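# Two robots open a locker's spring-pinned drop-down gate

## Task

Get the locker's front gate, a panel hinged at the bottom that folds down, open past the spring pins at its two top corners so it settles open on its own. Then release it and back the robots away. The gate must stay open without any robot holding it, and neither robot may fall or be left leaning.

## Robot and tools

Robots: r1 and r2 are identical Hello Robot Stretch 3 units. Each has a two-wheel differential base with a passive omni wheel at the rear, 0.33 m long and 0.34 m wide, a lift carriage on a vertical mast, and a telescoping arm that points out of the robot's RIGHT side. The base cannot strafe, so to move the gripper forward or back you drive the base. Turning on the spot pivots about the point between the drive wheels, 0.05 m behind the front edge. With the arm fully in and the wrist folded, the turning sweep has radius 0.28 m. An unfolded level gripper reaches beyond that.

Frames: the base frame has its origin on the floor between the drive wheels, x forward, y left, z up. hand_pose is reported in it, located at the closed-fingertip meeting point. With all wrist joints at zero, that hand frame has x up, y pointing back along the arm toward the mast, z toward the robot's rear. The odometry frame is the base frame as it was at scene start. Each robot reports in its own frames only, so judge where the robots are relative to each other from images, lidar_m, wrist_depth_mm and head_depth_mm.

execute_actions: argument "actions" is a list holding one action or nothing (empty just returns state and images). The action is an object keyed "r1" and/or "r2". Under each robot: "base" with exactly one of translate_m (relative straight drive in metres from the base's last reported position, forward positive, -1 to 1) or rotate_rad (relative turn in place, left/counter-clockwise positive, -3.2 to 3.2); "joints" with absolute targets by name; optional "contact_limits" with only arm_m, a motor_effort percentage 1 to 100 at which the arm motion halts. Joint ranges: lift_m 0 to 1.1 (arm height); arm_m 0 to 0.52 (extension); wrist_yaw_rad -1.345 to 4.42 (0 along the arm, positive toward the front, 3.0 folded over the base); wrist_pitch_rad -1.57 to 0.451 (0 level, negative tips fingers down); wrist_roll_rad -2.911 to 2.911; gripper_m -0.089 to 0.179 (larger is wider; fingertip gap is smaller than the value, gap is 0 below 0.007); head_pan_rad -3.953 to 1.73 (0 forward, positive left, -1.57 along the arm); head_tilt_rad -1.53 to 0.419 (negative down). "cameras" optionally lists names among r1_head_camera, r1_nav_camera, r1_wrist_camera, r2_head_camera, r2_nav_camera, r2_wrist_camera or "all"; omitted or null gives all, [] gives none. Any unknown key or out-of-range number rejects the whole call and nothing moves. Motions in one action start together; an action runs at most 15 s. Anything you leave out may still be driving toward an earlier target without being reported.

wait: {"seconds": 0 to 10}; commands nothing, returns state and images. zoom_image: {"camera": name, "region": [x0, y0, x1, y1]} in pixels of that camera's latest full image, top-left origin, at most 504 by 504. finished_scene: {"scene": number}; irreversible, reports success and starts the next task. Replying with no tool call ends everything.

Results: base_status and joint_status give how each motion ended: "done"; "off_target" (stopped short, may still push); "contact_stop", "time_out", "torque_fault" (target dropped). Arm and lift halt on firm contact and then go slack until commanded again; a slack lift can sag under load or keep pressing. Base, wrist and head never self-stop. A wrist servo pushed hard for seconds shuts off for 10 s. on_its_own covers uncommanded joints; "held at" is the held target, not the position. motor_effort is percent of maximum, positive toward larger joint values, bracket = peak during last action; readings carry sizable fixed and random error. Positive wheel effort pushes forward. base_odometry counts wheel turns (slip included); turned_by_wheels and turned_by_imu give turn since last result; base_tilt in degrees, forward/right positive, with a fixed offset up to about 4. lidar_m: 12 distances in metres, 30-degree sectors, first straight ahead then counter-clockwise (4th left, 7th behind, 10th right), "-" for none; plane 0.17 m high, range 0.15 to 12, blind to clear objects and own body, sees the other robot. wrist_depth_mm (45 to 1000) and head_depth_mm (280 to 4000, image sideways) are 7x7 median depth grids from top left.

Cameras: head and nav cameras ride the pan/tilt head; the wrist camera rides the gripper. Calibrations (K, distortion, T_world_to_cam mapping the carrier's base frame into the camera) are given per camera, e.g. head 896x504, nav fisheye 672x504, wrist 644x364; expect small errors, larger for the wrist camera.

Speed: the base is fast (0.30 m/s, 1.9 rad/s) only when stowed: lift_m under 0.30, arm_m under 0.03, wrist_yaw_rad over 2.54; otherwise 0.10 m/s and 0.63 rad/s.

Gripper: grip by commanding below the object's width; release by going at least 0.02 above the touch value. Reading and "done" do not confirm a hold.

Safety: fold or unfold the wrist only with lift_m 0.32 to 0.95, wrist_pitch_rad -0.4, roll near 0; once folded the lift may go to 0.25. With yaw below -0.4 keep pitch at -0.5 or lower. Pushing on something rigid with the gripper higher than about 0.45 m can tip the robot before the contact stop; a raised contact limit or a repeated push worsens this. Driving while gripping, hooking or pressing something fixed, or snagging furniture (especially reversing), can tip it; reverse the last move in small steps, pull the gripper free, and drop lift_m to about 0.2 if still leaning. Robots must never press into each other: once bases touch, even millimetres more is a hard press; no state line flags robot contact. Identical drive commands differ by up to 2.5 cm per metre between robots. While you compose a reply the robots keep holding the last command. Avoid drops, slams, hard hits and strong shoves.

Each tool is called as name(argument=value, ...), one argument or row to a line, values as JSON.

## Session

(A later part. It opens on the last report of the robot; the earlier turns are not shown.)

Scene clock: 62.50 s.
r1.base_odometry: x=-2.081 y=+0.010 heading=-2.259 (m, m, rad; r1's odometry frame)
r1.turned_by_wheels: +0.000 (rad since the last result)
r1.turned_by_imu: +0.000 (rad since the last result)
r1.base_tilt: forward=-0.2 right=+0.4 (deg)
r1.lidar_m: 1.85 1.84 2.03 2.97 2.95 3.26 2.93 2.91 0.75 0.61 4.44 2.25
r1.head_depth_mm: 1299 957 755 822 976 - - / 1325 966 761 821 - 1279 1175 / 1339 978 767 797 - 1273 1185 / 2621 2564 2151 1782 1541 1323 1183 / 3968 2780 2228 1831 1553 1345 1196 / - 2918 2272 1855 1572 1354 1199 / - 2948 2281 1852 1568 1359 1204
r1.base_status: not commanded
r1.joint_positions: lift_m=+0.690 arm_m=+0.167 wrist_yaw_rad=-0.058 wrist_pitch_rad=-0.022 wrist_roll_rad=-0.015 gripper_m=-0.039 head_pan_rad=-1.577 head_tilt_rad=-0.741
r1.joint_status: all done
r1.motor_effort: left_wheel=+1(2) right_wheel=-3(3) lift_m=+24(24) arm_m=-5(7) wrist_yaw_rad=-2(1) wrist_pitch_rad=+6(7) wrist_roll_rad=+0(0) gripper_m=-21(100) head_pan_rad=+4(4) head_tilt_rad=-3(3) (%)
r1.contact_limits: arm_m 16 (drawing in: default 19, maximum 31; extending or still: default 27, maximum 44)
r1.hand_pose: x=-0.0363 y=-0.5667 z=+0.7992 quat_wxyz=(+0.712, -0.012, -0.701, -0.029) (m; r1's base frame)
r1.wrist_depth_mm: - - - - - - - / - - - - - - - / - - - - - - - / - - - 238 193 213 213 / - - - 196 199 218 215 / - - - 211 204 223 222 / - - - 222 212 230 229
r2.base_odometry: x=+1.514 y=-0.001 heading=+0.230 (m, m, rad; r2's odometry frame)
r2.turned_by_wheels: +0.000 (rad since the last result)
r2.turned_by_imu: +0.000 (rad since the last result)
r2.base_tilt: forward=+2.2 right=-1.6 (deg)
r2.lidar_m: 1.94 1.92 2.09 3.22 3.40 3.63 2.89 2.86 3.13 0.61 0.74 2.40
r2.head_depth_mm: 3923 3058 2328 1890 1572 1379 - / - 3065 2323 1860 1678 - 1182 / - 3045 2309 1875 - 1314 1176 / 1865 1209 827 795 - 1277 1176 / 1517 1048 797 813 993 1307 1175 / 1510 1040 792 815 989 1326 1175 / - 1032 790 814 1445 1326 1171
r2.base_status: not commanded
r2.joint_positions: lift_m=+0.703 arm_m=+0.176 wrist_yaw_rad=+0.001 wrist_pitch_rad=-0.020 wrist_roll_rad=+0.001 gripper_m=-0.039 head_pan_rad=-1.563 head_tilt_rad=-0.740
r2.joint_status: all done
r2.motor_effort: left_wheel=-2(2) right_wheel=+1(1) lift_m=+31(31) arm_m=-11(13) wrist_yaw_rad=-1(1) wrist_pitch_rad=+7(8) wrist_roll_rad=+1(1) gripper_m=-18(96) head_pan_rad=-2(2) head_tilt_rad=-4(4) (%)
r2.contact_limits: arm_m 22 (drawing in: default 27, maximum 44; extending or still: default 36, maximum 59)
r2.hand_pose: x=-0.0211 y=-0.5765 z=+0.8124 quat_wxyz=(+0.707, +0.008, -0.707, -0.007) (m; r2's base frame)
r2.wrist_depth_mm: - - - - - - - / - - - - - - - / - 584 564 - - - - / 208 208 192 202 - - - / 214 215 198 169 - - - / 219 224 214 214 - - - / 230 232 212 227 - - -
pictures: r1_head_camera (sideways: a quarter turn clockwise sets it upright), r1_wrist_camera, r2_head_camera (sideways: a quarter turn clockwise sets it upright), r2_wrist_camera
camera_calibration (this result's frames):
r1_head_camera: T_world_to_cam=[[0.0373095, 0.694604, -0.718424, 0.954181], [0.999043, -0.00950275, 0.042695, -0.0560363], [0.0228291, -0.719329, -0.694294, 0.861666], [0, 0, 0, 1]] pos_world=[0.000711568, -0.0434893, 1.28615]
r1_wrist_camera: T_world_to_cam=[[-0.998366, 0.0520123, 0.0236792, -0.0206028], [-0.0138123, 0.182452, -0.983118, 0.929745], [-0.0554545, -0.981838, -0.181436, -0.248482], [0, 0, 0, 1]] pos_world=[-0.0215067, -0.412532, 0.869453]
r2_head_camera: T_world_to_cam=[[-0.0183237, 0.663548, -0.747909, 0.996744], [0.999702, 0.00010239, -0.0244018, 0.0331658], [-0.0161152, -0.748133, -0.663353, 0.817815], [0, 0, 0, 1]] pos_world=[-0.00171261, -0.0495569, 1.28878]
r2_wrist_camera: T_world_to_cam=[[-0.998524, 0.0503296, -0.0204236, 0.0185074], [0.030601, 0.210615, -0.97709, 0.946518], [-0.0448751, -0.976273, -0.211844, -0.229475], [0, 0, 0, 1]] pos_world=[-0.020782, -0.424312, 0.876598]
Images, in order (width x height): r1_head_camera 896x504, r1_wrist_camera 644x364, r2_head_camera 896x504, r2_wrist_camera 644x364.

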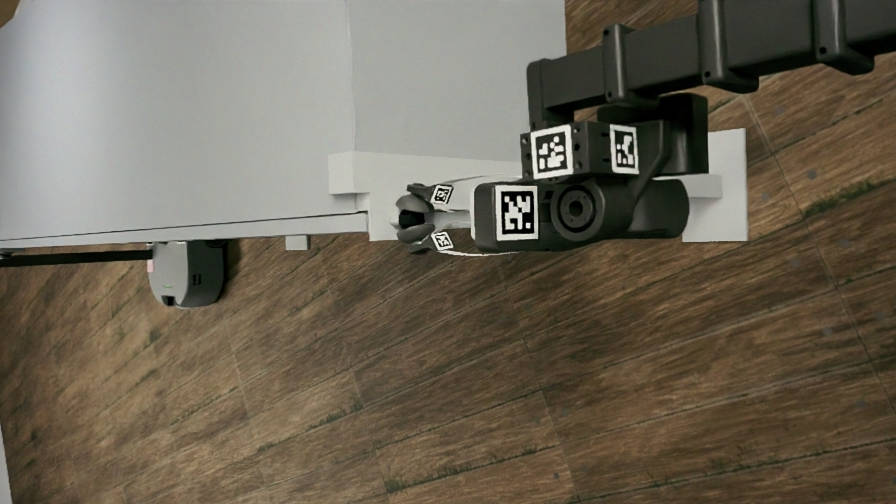

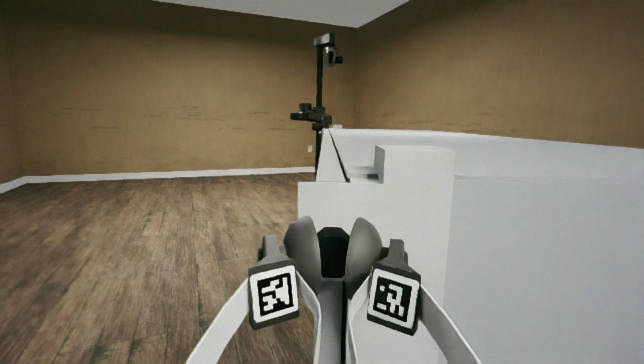

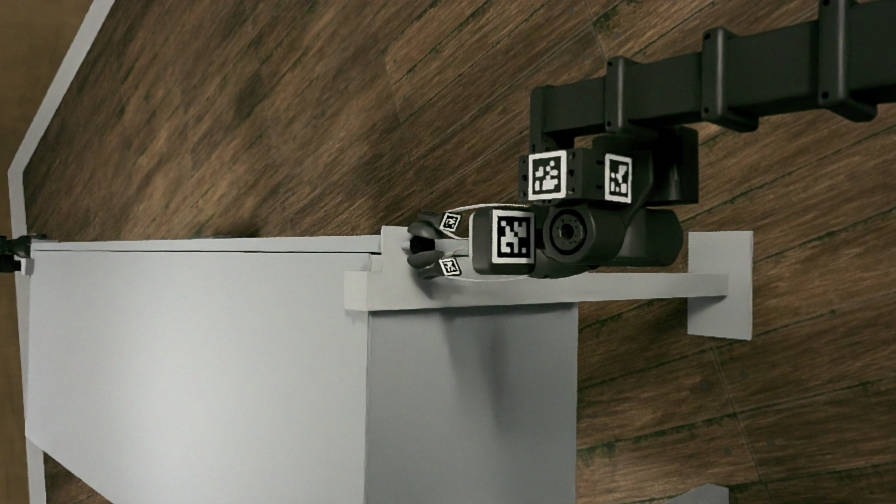

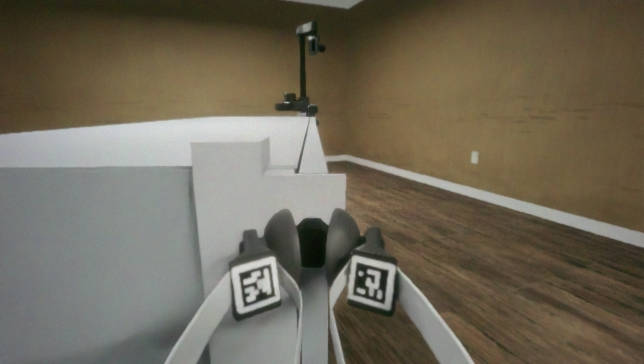

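zoom_image(
  camera="r1_head_camera",
  region=[370, 170, 470, 270],
)

zoom_image(
  camera="r2_head_camera",
  region=[380, 195, 480, 295],
)

Region (370, 170, 470, 270) of r1_head_camera's 896x504 image, scaled by 5.040, with more detail than that image has.

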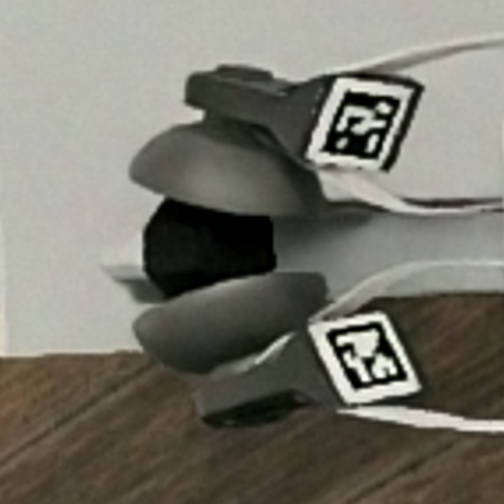

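Region (380, 195, 480, 295) of r2_head_camera's 896x504 image, scaled by 5.040, with more detail than that image has.

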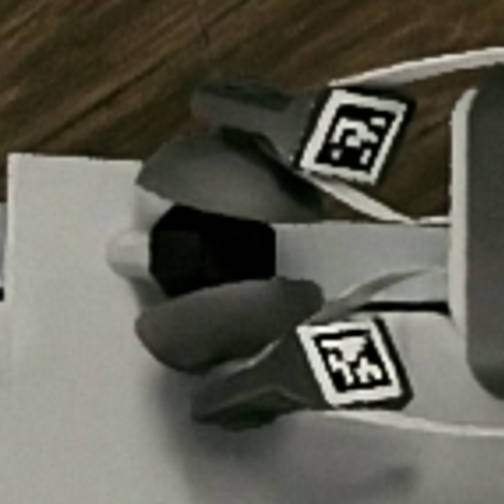

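execute_actions(
  actions=[
    {"r1": {"joints": {"gripper_m": 0.045}}, "r2": {"joints": {"gripper_m": 0.045}}},
  ],
  cameras=[],
)

execute_actions(
  actions=[
    {"r1": {"joints": {"arm_m": 0.184}, "contact_limits": {"arm_m": 12}}, "r2": {"joints": {"arm_m": 0.194}, "contact_limits": {"arm_m": 16}}},
  ],
  cameras=["r1_head_camera", "r1_wrist_camera", "r2_head_camera", "r2_wrist_camera"],
)

Scene clock: 66.03 s.
r1.base_odometry: x=-2.081 y=+0.010 heading=-2.259 (m, m, rad; r1's odometry frame)
r1.turned_by_wheels: +0.000 (rad since the last result)
r1.turned_by_imu: +0.000 (rad since the last result)
r1.base_tilt: forward=-0.4 right=+0.3 (deg)
r1.lidar_m: 1.85 1.83 2.03 2.97 2.95 3.28 2.93 2.91 0.75 0.61 4.41 2.26
r1.head_depth_mm: 1306 957 755 827 977 - - / 1321 972 764 821 - 1283 1180 / 1347 976 766 798 - 1284 1184 / 2656 2545 2166 1771 1545 1321 1192 / - 2764 2247 1838 1560 1352 1184 / - 2889 2263 1847 1560 1356 1194 / - 2933 2278 1858 1578 1368 1205
r1.base_status: not commanded
r1.joint_positions: lift_m=+0.690 arm_m=+0.166 wrist_yaw_rad=-0.058 wrist_pitch_rad=-0.022 wrist_roll_rad=-0.015 gripper_m=+0.045 head_pan_rad=-1.577 head_tilt_rad=-0.741
r1.joint_status: all done
r1.motor_effort: left_wheel=+1(1) right_wheel=-2(3) lift_m=+25(25) arm_m=-2(5) wrist_yaw_rad=-3(2) wrist_pitch_rad=+6(6) wrist_roll_rad=+0(0) gripper_m=+0(85) head_pan_rad=+3(3) head_tilt_rad=-3(3) (%)
r1.hand_pose: x=-0.0363 y=-0.5664 z=+0.7992 quat_wxyz=(+0.712, -0.012, -0.701, -0.029) (m; r1's base frame)
r1.wrist_depth_mm: - - - - - - - / - - - - - - - / - - - - - - - / - - - 238 194 213 213 / - - - 200 198 218 218 / - - - 208 - 224 223 / - - - 222 212 233 231
r2.base_odometry: x=+1.514 y=-0.001 heading=+0.230 (m, m, rad; r2's odometry frame)
r2.turned_by_wheels: +0.000 (rad since the last result)
r2.turned_by_imu: +0.000 (rad since the last result)
r2.base_tilt: forward=+2.2 right=-1.7 (deg)
r2.lidar_m: 1.93 1.92 2.09 3.23 3.42 3.60 2.89 2.87 3.13 0.61 0.74 2.40
r2.head_depth_mm: 3950 3079 2345 1892 1582 1380 - / - 3063 2308 1854 1672 - 1183 / - 3033 2296 1870 - 1317 1183 / 1883 1213 828 799 - 1282 1180 / 1516 1053 799 814 993 1310 1176 / 1510 1041 794 815 994 1327 1166 / - 1035 791 814 1438 1330 1169
r2.base_status: not commanded
r2.joint_positions: lift_m=+0.703 arm_m=+0.175 wrist_yaw_rad=+0.001 wrist_pitch_rad=-0.019 wrist_roll_rad=+0.001 gripper_m=+0.045 head_pan_rad=-1.563 head_tilt_rad=-0.740
r2.joint_status: all done
r2.motor_effort: left_wheel=-1(1) right_wheel=+1(1) lift_m=+31(31) arm_m=-7(12) wrist_yaw_rad=-2(2) wrist_pitch_rad=+7(7) wrist_roll_rad=+1(1) gripper_m=-1(79) head_pan_rad=-2(2) head_tilt_rad=-3(3) (%)
r2.hand_pose: x=-0.0211 y=-0.5761 z=+0.8124 quat_wxyz=(+0.707, +0.008, -0.707, -0.007) (m; r2's base frame)
r2.wrist_depth_mm: - - - - - - - / - - - - - - - / - 576 569 - - - - / 209 210 192 204 - - - / 215 217 198 198 - - - / 224 223 - 217 - - - / 231 232 216 227 - - -
pictures: none
No camera images: the call's "cameras" was empty. Leave "cameras" out to get every camera's image.

Scene clock: 67.07 s.
r1.base_odometry: x=-2.081 y=+0.010 heading=-2.259 (m, m, rad; r1's odometry frame)
r1.turned_by_wheels: +0.000 (rad since the last result)
r1.turned_by_imu: +0.000 (rad since the last result)
r1.base_tilt: forward=-0.3 right=+0.5 (deg)
r1.lidar_m: 1.85 1.84 2.03 2.97 2.95 3.26 2.93 2.92 0.75 0.60 4.41 2.26
r1.head_depth_mm: 1300 963 757 822 975 - - / 1326 969 763 821 - 1312 1178 / 1343 979 769 795 - 1286 1181 / 2613 2530 2156 1779 1542 1335 1188 / - 2759 2254 1832 1553 1345 1195 / - 2890 2255 1850 1568 1356 1197 / - 2912 2277 1863 1571 1366 1207
r1.base_status: not commanded
r1.joint_positions: lift_m=+0.690 arm_m=+0.183 wrist_yaw_rad=-0.064 wrist_pitch_rad=-0.022 wrist_roll_rad=-0.015 gripper_m=+0.045 head_pan_rad=-1.577 head_tilt_rad=-0.741
r1.joint_status: all done
r1.motor_effort: left_wheel=+1(1) right_wheel=-2(2) lift_m=+25(25) arm_m=+6(6) wrist_yaw_rad=+4(4) wrist_pitch_rad=+6(7) wrist_roll_rad=+0(0) gripper_m=+0(1) head_pan_rad=+3(3) head_tilt_rad=-4(4) (%)
r1.contact_limits: arm_m 12 (drawing in: default 19, maximum 31; extending or still: default 27, maximum 44)
r1.hand_pose: x=-0.0377 y=-0.5835 z=+0.7992 quat_wxyz=(+0.712, -0.014, -0.701, -0.031) (m; r1's base frame)
r1.wrist_depth_mm: - - - - - - - / - - - - - - - / - - - - - - - / - - - 220 177 197 198 / - - - 181 181 203 201 / - - - 187 187 207 208 / - - - 204 193 214 214
r2.base_odometry: x=+1.514 y=-0.001 heading=+0.230 (m, m, rad; r2's odometry frame)
r2.turned_by_wheels: +0.000 (rad since the last result)
r2.turned_by_imu: +0.000 (rad since the last result)
r2.base_tilt: forward=+2.2 right=-1.7 (deg)
r2.lidar_m: 1.94 1.92 2.09 3.23 3.43 3.62 2.88 2.86 3.15 0.61 0.74 2.40
r2.head_depth_mm: 3927 3080 2330 1872 1571 1386 - / - 3028 2329 1866 - - 1183 / - 2985 2318 1861 - 1318 1180 / 1856 1218 828 767 - 1300 1172 / 1522 1050 798 813 995 1308 1180 / 1502 1042 793 816 993 1332 1173 / - 1033 793 814 1439 1328 1169
r2.base_status: not commanded
r2.joint_positions: lift_m=+0.703 arm_m=+0.193 wrist_yaw_rad=+0.005 wrist_pitch_rad=-0.021 wrist_roll_rad=+0.001 gripper_m=+0.045 head_pan_rad=-1.563 head_tilt_rad=-0.740
r2.joint_status: all done
r2.motor_effort: left_wheel=-2(2) right_wheel=+1(1) lift_m=+31(30) arm_m=+11(12) wrist_yaw_rad=-5(5) wrist_pitch_rad=+8(8) wrist_roll_rad=+1(1) gripper_m=+1(0) head_pan_rad=-2(2) head_tilt_rad=-4(3) (%)
r2.contact_limits: arm_m 16 (drawing in: default 27, maximum 44; extending or still: default 36, maximum 59)
r2.hand_pose: x=-0.0202 y=-0.5937 z=+0.8121 quat_wxyz=(+0.707, +0.009, -0.707, -0.006) (m; r2's base frame)
r2.wrist_depth_mm: - - - - - - - / - - - - - - - / - 568 550 - - - - / 191 192 174 178 - - - / 196 198 180 179 - - - / 205 207 - 190 - - - / 212 215 196 206 - - -
pictures: r1_head_camera (sideways: a quarter turn clockwise sets it upright), r1_wrist_camera, r2_head_camera (sideways: a quarter turn clockwise sets it upright), r2_wrist_camera
camera_calibration (this result's frames):
r1_head_camera: T_world_to_cam=[[0.0373094, 0.694604, -0.718424, 0.954181], [0.999043, -0.00950264, 0.042695, -0.0560363], [0.0228292, -0.719329, -0.694294, 0.861666], [0, 0, 0, 1]] pos_world=[0.000711573, -0.0434893, 1.28615]
r1_wrist_camera: T_world_to_cam=[[-0.998067, 0.057457, 0.0236807, -0.0179326], [-0.0128271, 0.182385, -0.983144, 0.932843], [-0.0608075, -0.981547, -0.181295, -0.265178], [0, 0, 0, 1]] pos_world=[-0.0220571, -0.429391, 0.869468]
r2_head_camera: T_world_to_cam=[[-0.0183237, 0.66356, -0.747898, 0.99673], [0.999702, 0.000102666, -0.0244019, 0.033166], [-0.0161154, -0.748123, -0.663365, 0.81783], [0, 0, 0, 1]] pos_world=[-0.00171261, -0.0495567, 1.28878]
r2_wrist_camera: T_world_to_cam=[[-0.998698, 0.0467784, -0.0203644, 0.0181234], [0.0298419, 0.211853, -0.976846, 0.950358], [-0.041381, -0.976181, -0.212973, -0.245292], [0, 0, 0, 1]] pos_world=[-0.0204111, -0.441633, 0.876482]
Images, in order (width x height): r1_head_camera 896x504, r1_wrist_camera 644x364, r2_head_camera 896x504, r2_wrist_camera 644x364.

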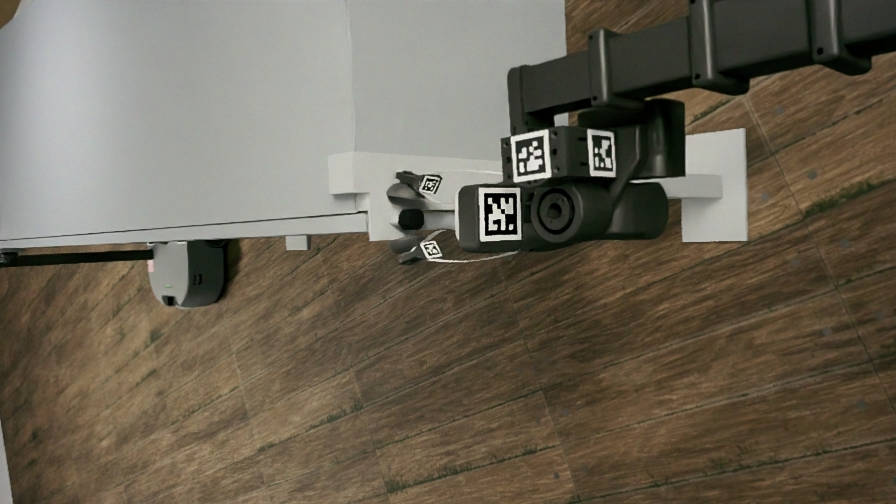

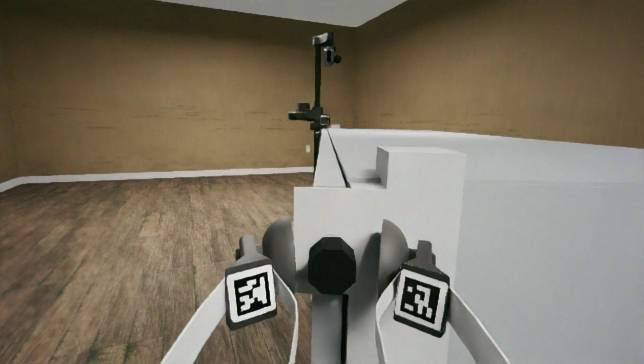

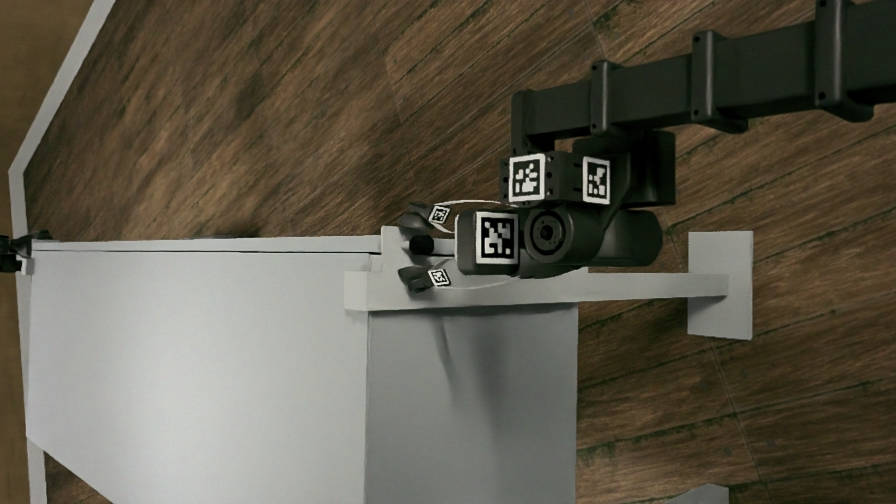

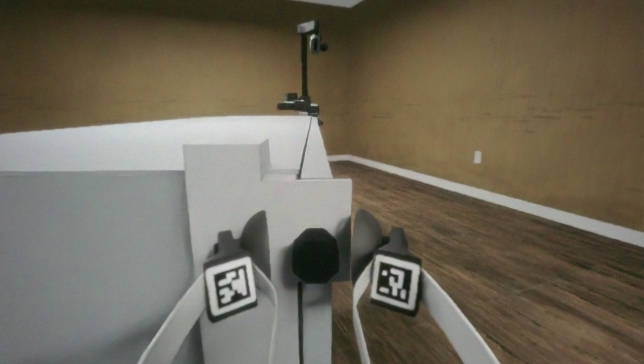

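execute_actions(
  actions=[
    {"r1": {"joints": {"arm_m": 0.1805}}, "r2": {"joints": {"arm_m": 0.190}}},
  ],
  cameras=[],
)

execute_actions(
  actions=[
    {"r1": {"joints": {"gripper_m": -0.07}}, "r2": {"joints": {"gripper_m": -0.07}}},
  ],
  cameras=["r1_head_camera", "r1_wrist_camera", "r2_head_camera", "r2_wrist_camera"],
)

Scene clock: 68.33 s.
r1.base_odometry: x=-2.081 y=+0.010 heading=-2.259 (m, m, rad; r1's odometry frame)
r1.turned_by_wheels: +0.000 (rad since the last result)
r1.turned_by_imu: +0.000 (rad since the last result)
r1.base_tilt: forward=-0.2 right=+0.4 (deg)
r1.lidar_m: 1.85 1.84 2.03 2.96 2.95 3.27 2.94 2.92 0.75 0.61 4.42 2.25
r1.head_depth_mm: 1301 956 754 822 973 - - / 1324 968 760 820 - 1297 1178 / 1348 980 767 795 - 1273 1179 / 2608 2526 2163 1785 1545 1325 1186 / 3967 2795 2227 1845 1552 1349 1190 / - 2907 2253 1842 1561 1358 1198 / - 2922 2284 1865 1575 1366 1203
r1.base_status: not commanded
r1.joint_positions: lift_m=+0.690 arm_m=+0.181 wrist_yaw_rad=-0.062 wrist_pitch_rad=-0.022 wrist_roll_rad=-0.015 gripper_m=+0.045 head_pan_rad=-1.577 head_tilt_rad=-0.741
r1.joint_status: all done
r1.motor_effort: left_wheel=+1(1) right_wheel=-2(1) lift_m=+24(24) arm_m=-2(7) wrist_yaw_rad=+2(4) wrist_pitch_rad=+7(6) wrist_roll_rad=+0(0) gripper_m=+0(0) head_pan_rad=+3(3) head_tilt_rad=-3(3) (%)
r1.hand_pose: x=-0.0373 y=-0.5809 z=+0.7992 quat_wxyz=(+0.712, -0.014, -0.701, -0.030) (m; r1's base frame)
r1.wrist_depth_mm: - - - - - - - / - - - - - - - / - - - - - - - / - - - 223 179 200 200 / - - - 183 183 204 203 / - - - 189 - 209 207 / - - - 205 196 215 215
r2.base_odometry: x=+1.514 y=-0.001 heading=+0.230 (m, m, rad; r2's odometry frame)
r2.turned_by_wheels: +0.000 (rad since the last result)
r2.turned_by_imu: +0.000 (rad since the last result)
r2.base_tilt: forward=+2.2 right=-1.7 (deg)
r2.lidar_m: 1.94 1.92 2.10 3.23 3.41 3.62 2.89 2.86 3.12 0.61 0.74 2.41
r2.head_depth_mm: 3943 3055 2310 1887 1571 1376 - / - 3090 2311 1877 - - 1177 / - 3030 2304 1887 - 1319 1175 / 1857 1215 828 748 - 1300 1176 / 1518 1047 798 813 994 1305 1175 / 1512 1043 793 813 993 1330 1173 / - 1032 791 815 1439 1327 1167
r2.base_status: not commanded
r2.joint_positions: lift_m=+0.703 arm_m=+0.190 wrist_yaw_rad=+0.002 wrist_pitch_rad=-0.020 wrist_roll_rad=+0.001 gripper_m=+0.045 head_pan_rad=-1.563 head_tilt_rad=-0.740
r2.joint_status: all done
r2.motor_effort: left_wheel=-2(1) right_wheel=+1(1) lift_m=+31(31) arm_m=-7(14) wrist_yaw_rad=-2(5) wrist_pitch_rad=+8(8) wrist_roll_rad=+1(1) gripper_m=+0(0) head_pan_rad=-2(2) head_tilt_rad=-3(3) (%)
r2.hand_pose: x=-0.0209 y=-0.5911 z=+0.8122 quat_wxyz=(+0.707, +0.008, -0.707, -0.007) (m; r2's base frame)
r2.wrist_depth_mm: - - - - - - - / - - - - - - - / - 568 550 - - - - / 192 195 176 181 - - - / 199 201 181 181 - - - / 206 208 - 201 - - - / 215 216 199 209 - - -
pictures: none
No camera images: the call's "cameras" was empty. Leave "cameras" out to get every camera's image.

Scene clock: 69.97 s.
r1.base_odometry: x=-2.081 y=+0.010 heading=-2.259 (m, m, rad; r1's odometry frame)
r1.turned_by_wheels: +0.000 (rad since the last result)
r1.turned_by_imu: +0.000 (rad since the last result)
r1.base_tilt: forward=-0.3 right=+0.4 (deg)
r1.lidar_m: 1.85 1.84 2.03 2.96 2.96 3.27 2.93 2.92 0.75 0.61 4.45 2.26
r1.head_depth_mm: 1307 954 755 823 977 - - / 1322 968 763 822 - 1303 1179 / 1337 976 766 794 - 1276 1175 / 2640 2538 2164 1797 1546 1327 1187 / 3982 2768 2269 1836 1566 1355 1195 / - 2911 2261 1849 1573 1353 1195 / - 2899 2293 1857 1574 1372 1210
r1.base_status: not commanded
r1.joint_positions: lift_m=+0.690 arm_m=+0.181 wrist_yaw_rad=-0.059 wrist_pitch_rad=-0.022 wrist_roll_rad=-0.015 gripper_m=-0.068 head_pan_rad=-1.577 head_tilt_rad=-0.741
r1.joint_status: all done
r1.motor_effort: left_wheel=+1(1) right_wheel=-2(2) lift_m=+24(24) arm_m=-2(2) wrist_yaw_rad=-2(2) wrist_pitch_rad=+6(6) wrist_roll_rad=+0(0) gripper_m=-32(98) head_pan_rad=+4(4) head_tilt_rad=-3(3) (%)
r1.hand_pose: x=-0.0364 y=-0.5810 z=+0.7993 quat_wxyz=(+0.712, -0.013, -0.701, -0.029) (m; r1's base frame)
r1.wrist_depth_mm: - - - - - - - / - - - - - - - / - - - - - - - / - - - 279 179 199 198 / - - - 182 184 201 202 / - - - 148 187 208 208 / - - - 204 194 214 214
r2.base_odometry: x=+1.514 y=-0.001 heading=+0.230 (m, m, rad; r2's odometry frame)
r2.turned_by_wheels: +0.000 (rad since the last result)
r2.turned_by_imu: +0.000 (rad since the last result)
r2.base_tilt: forward=+2.2 right=-1.7 (deg)
r2.lidar_m: 1.94 1.91 2.09 3.21 3.43 3.60 2.90 2.86 3.13 0.61 0.74 2.41
r2.head_depth_mm: 3954 3050 2320 1881 1572 1374 - / - 3063 2317 1876 - - 1180 / - 3059 2302 1905 - 1317 1177 / 1855 1217 835 747 - 1301 1179 / 1522 1052 798 813 994 1311 1178 / 1505 1040 791 815 993 1329 1177 / - 1033 788 814 1443 1321 1165
r2.base_status: not commanded
r2.joint_positions: lift_m=+0.703 arm_m=+0.190 wrist_yaw_rad=-0.004 wrist_pitch_rad=-0.020 wrist_roll_rad=+0.001 gripper_m=-0.069 head_pan_rad=-1.563 head_tilt_rad=-0.740
r2.joint_status: all done
r2.motor_effort: left_wheel=-2(2) right_wheel=+1(1) lift_m=+31(31) arm_m=-6(7) wrist_yaw_rad=+4(4) wrist_pitch_rad=+8(8) wrist_roll_rad=+1(1) gripper_m=-30(99) head_pan_rad=-2(2) head_tilt_rad=-3(3) (%)
r2.hand_pose: x=-0.0224 y=-0.5910 z=+0.8122 quat_wxyz=(+0.707, +0.006, -0.707, -0.009) (m; r2's base frame)
r2.wrist_depth_mm: - - - - - - - / - - - - - - - / - 575 548 - - - - / 193 193 176 200 - - - / 198 199 181 170 - - - / 206 207 188 200 - - - / 213 215 198 216 - - -
pictures: r1_head_camera (sideways: a quarter turn clockwise sets it upright), r1_wrist_camera, r2_head_camera (sideways: a quarter turn clockwise sets it upright), r2_wrist_camera
camera_calibration (this result's frames):
r1_head_camera: T_world_to_cam=[[0.0373094, 0.694604, -0.718424, 0.954181], [0.999043, -0.00950263, 0.042695, -0.0560363], [0.0228292, -0.719329, -0.694294, 0.861666], [0, 0, 0, 1]] pos_world=[0.000711573, -0.0434893, 1.28615]
r1_wrist_camera: T_world_to_cam=[[-0.998335, 0.0525944, 0.0236819, -0.0196703], [-0.0137367, 0.181967, -0.983209, 0.932266], [-0.0560206, -0.981897, -0.180941, -0.262973], [0, 0, 0, 1]] pos_world=[-0.0215632, -0.426819, 0.869495]
r2_head_camera: T_world_to_cam=[[-0.0183237, 0.663561, -0.747898, 0.99673], [0.999702, 0.00010255, -0.0244019, 0.033166], [-0.0161155, -0.748123, -0.663365, 0.81783], [0, 0, 0, 1]] pos_world=[-0.00171262, -0.0495567, 1.28878]
r2_wrist_camera: T_world_to_cam=[[-0.998261, 0.0553076, -0.0203826, 0.0208816], [0.0316516, 0.211265, -0.976916, 0.949685], [-0.0497248, -0.975863, -0.212648, -0.242996], [0, 0, 0, 1]] pos_world=[-0.0212968, -0.438921, 0.876516]
Images, in order (width x height): r1_head_camera 896x504, r1_wrist_camera 644x364, r2_head_camera 896x504, r2_wrist_camera 644x364.

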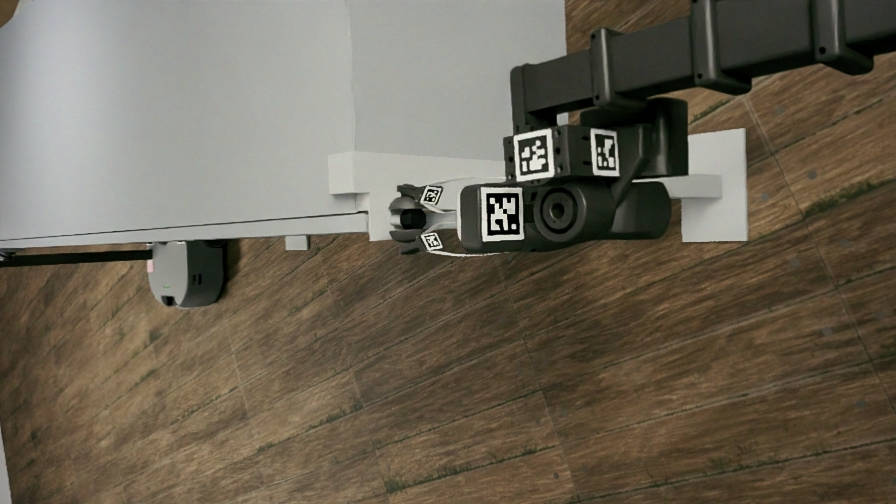

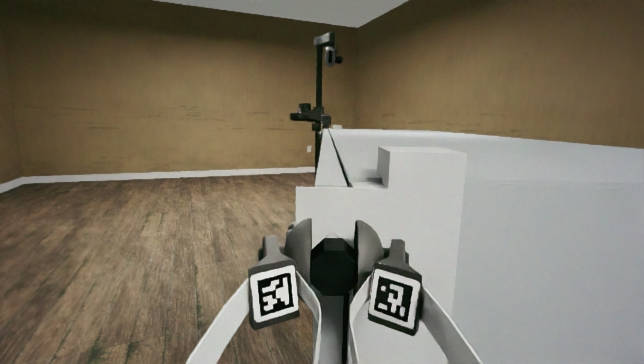

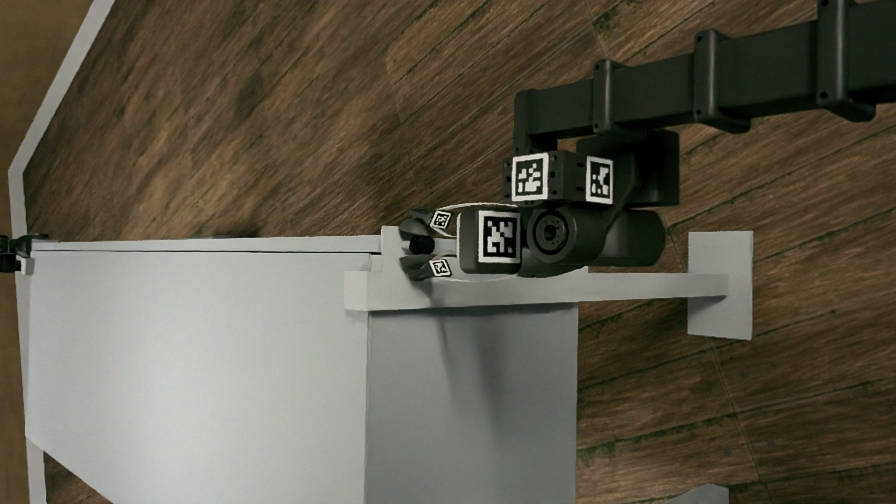

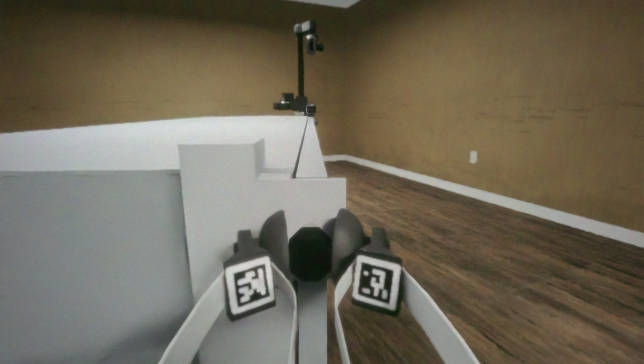

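zoom_image(
  camera="r1_head_camera",
  region=[370, 170, 470, 270],
)

zoom_image(
  camera="r2_head_camera",
  region=[380, 195, 480, 295],
)

Region (370, 170, 470, 270) of r1_head_camera's 896x504 image, scaled by 5.040, with more detail than that image has.

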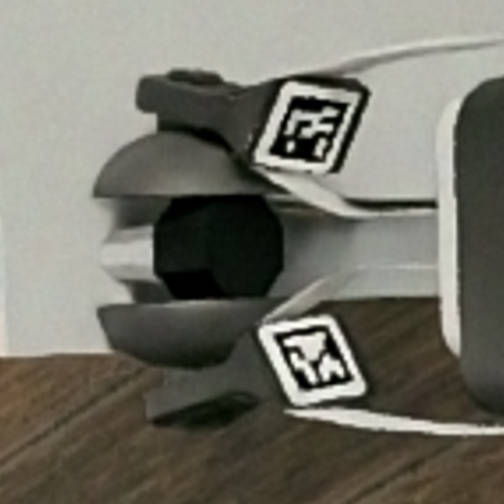

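Region (380, 195, 480, 295) of r2_head_camera's 896x504 image, scaled by 5.040, with more detail than that image has.

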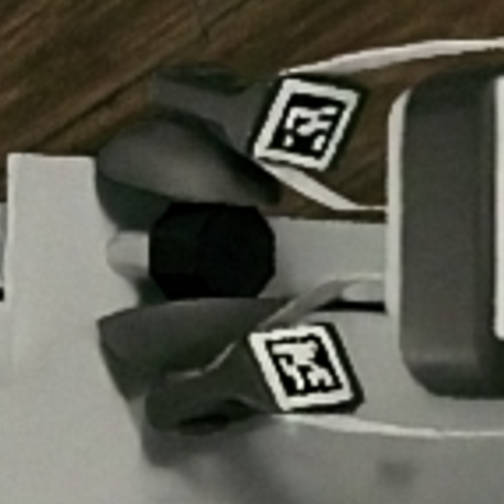

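execute_actions(
  actions=[
    {"r1": {"joints": {"arm_m": 0.173}, "contact_limits": {"arm_m": 17}}, "r2": {"joints": {"arm_m": 0.187}, "contact_limits": {"arm_m": 24}}},
  ],
  cameras=["r1_head_camera", "r2_head_camera"],
)

zoom_image(
  camera="r1_head_camera",
  region=[370, 170, 470, 270],
)

zoom_image(
  camera="r2_head_camera",
  region=[380, 195, 480, 295],
)

Scene clock: 71.97 s.
r1.base_odometry: x=-2.081 y=+0.010 heading=-2.259 (m, m, rad; r1's odometry frame)
r1.turned_by_wheels: +0.000 (rad since the last result)
r1.turned_by_imu: +0.000 (rad since the last result)
r1.base_tilt: forward=-0.3 right=+0.5 (deg)
r1.lidar_m: 1.85 1.84 2.03 2.96 2.95 3.27 2.94 2.91 0.75 0.61 4.44 2.25
r1.head_depth_mm: 1304 959 755 821 971 - - / 1318 963 760 822 - 1299 1177 / 1335 977 769 794 - 1277 1178 / 1646 1324 1079 877 1556 1325 1187 / 3994 2751 2115 1782 1560 1348 1195 / - 2892 2245 1861 1565 1351 1197 / - 2951 2286 1877 1575 1369 1205
r1.base_status: not commanded
r1.joint_positions: lift_m=+0.690 arm_m=+0.174 wrist_yaw_rad=-0.058 wrist_pitch_rad=-0.020 wrist_roll_rad=-0.015 gripper_m=-0.058 head_pan_rad=-1.577 head_tilt_rad=-0.741
r1.joint_status: all done
r1.on_its_own: gripper_m is held at -0.060, not at your -0.070, by its stall guard, which is still easing
r1.motor_effort: left_wheel=+2(2) right_wheel=-3(3) lift_m=+25(25) arm_m=-10(12) wrist_yaw_rad=-1(2) wrist_pitch_rad=+6(6) wrist_roll_rad=+0(0) gripper_m=-29(30) head_pan_rad=+3(3) head_tilt_rad=-3(3) (%)
r1.contact_limits: arm_m 17 (drawing in: default 19, maximum 31; extending or still: default 27, maximum 44)
r1.hand_pose: x=-0.0362 y=-0.5743 z=+0.7996 quat_wxyz=(+0.712, -0.013, -0.701, -0.028) (m; r1's base frame)
r1.wrist_depth_mm: - - - - - - - / - - - - - - - / - - - - - - - / - - 394 548 183 206 204 / - - 258 188 189 208 208 / - - 210 152 194 216 213 / - - 246 392 203 222 219
r2.base_odometry: x=+1.514 y=-0.001 heading=+0.230 (m, m, rad; r2's odometry frame)
r2.turned_by_wheels: +0.000 (rad since the last result)
r2.turned_by_imu: +0.000 (rad since the last result)
r2.base_tilt: forward=+2.2 right=-1.6 (deg)
r2.lidar_m: 1.94 1.92 2.09 3.22 3.42 3.64 2.89 2.86 3.12 0.61 0.74 2.41
r2.head_depth_mm: 3907 3110 2344 1879 1574 1377 - / - 3038 2320 1865 - - 1177 / - 2654 943 1325 - 1311 1179 / 1712 1271 1125 747 - 1293 1176 / 1516 1046 798 814 989 1301 1174 / 1504 1041 794 814 993 1330 1169 / - 1032 788 812 1436 1330 1172
r2.base_status: not commanded
r2.joint_positions: lift_m=+0.703 arm_m=+0.188 wrist_yaw_rad=+0.002 wrist_pitch_rad=-0.020 wrist_roll_rad=+0.001 gripper_m=-0.060 head_pan_rad=-1.563 head_tilt_rad=-0.740
r2.joint_status: all done
r2.on_its_own: gripper_m is held at -0.061, not at your -0.070, by its stall guard, which is still easing; arm_m is at rest, and its effort (-16) is outside its rest range (-14 to +14)
r2.motor_effort: left_wheel=-1(2) right_wheel=+0(1) lift_m=+31(31) arm_m=-16(11) wrist_yaw_rad=-2(4) wrist_pitch_rad=+8(8) wrist_roll_rad=+1(1) gripper_m=-25(27) head_pan_rad=-2(2) head_tilt_rad=-3(4) (%)
r2.contact_limits: arm_m 24 (drawing in: default 27, maximum 44; extending or still: default 36, maximum 59)
r2.hand_pose: x=-0.0210 y=-0.5889 z=+0.8123 quat_wxyz=(+0.707, +0.008, -0.707, -0.007) (m; r2's base frame)
r2.wrist_depth_mm: - - - - - - - / - - - - - - - / - 565 556 - - - - / 194 196 177 222 325 - - / 201 200 183 183 239 - - / 208 209 193 291 208 - - / 215 218 199 334 237 - -
pictures: r1_head_camera (sideways: a quarter turn clockwise sets it upright), r2_head_camera (sideways: a quarter turn clockwise sets it upright)
camera_calibration (this result's frames):
r1_head_camera: T_world_to_cam=[[0.0373094, 0.694604, -0.718424, 0.954181], [0.999043, -0.00950263, 0.042695, -0.0560363], [0.0228292, -0.719329, -0.694294, 0.861666], [0, 0, 0, 1]] pos_world=[0.000711573, -0.0434893, 1.28615]
r2_head_camera: T_world_to_cam=[[-0.0183222, 0.663561, -0.747898, 0.99673], [0.999702, 0.000100405, -0.0244019, 0.033166], [-0.0161171, -0.748123, -0.663365, 0.817831], [0, 0, 0, 1]] pos_world=[-0.00171273, -0.0495567, 1.28878]
Images, in order (width x height): r1_head_camera 896x504, r2_head_camera 896x504.

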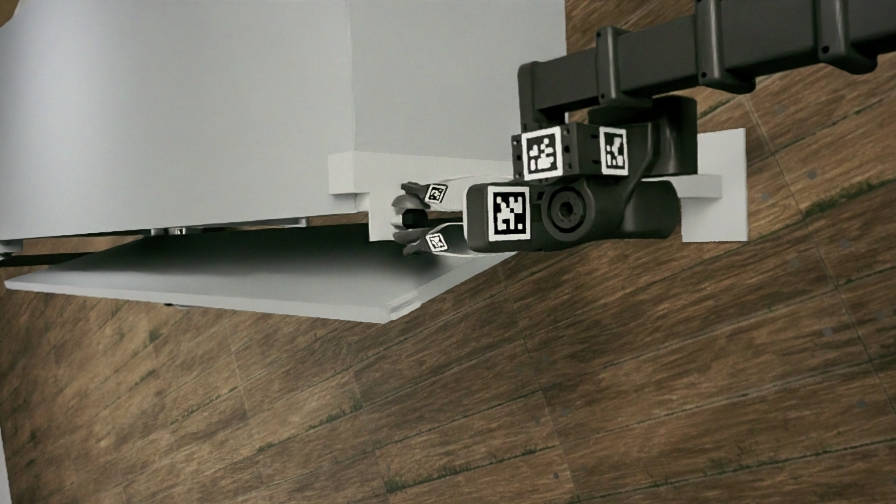

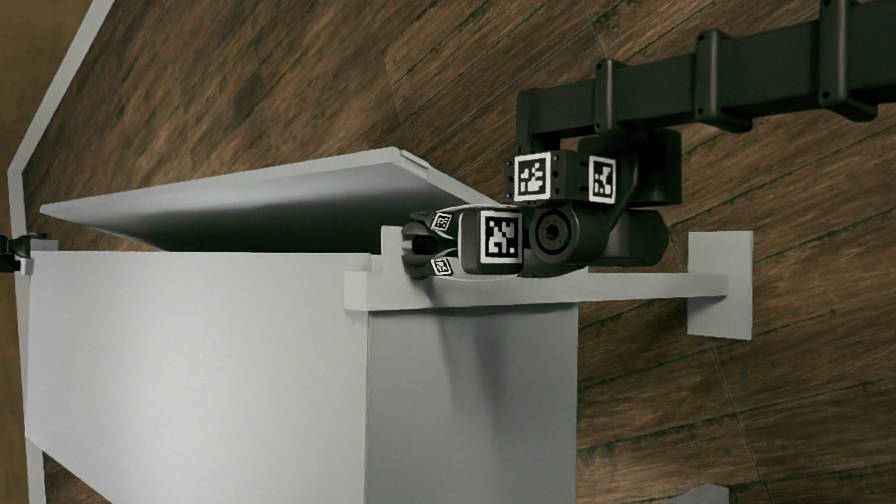

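Region (370, 170, 470, 270) of r1_head_camera's 896x504 image, scaled by 5.040, with more detail than that image has.

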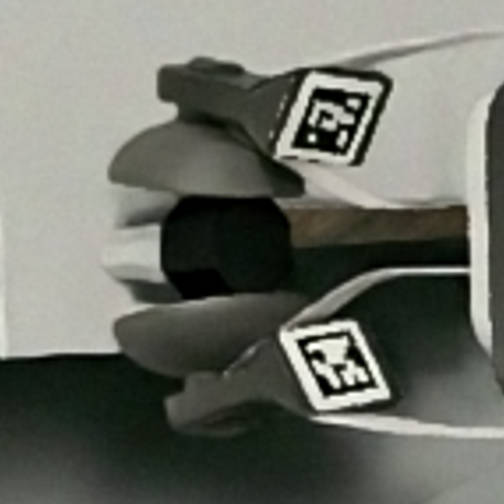

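Region (380, 195, 480, 295) of r2_head_camera's 896x504 image, scaled by 5.040, with more detail than that image has.

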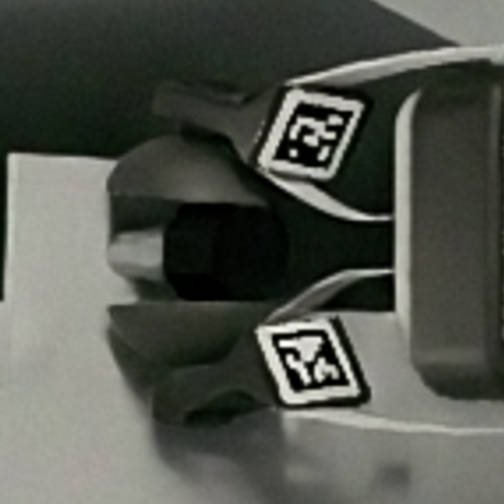

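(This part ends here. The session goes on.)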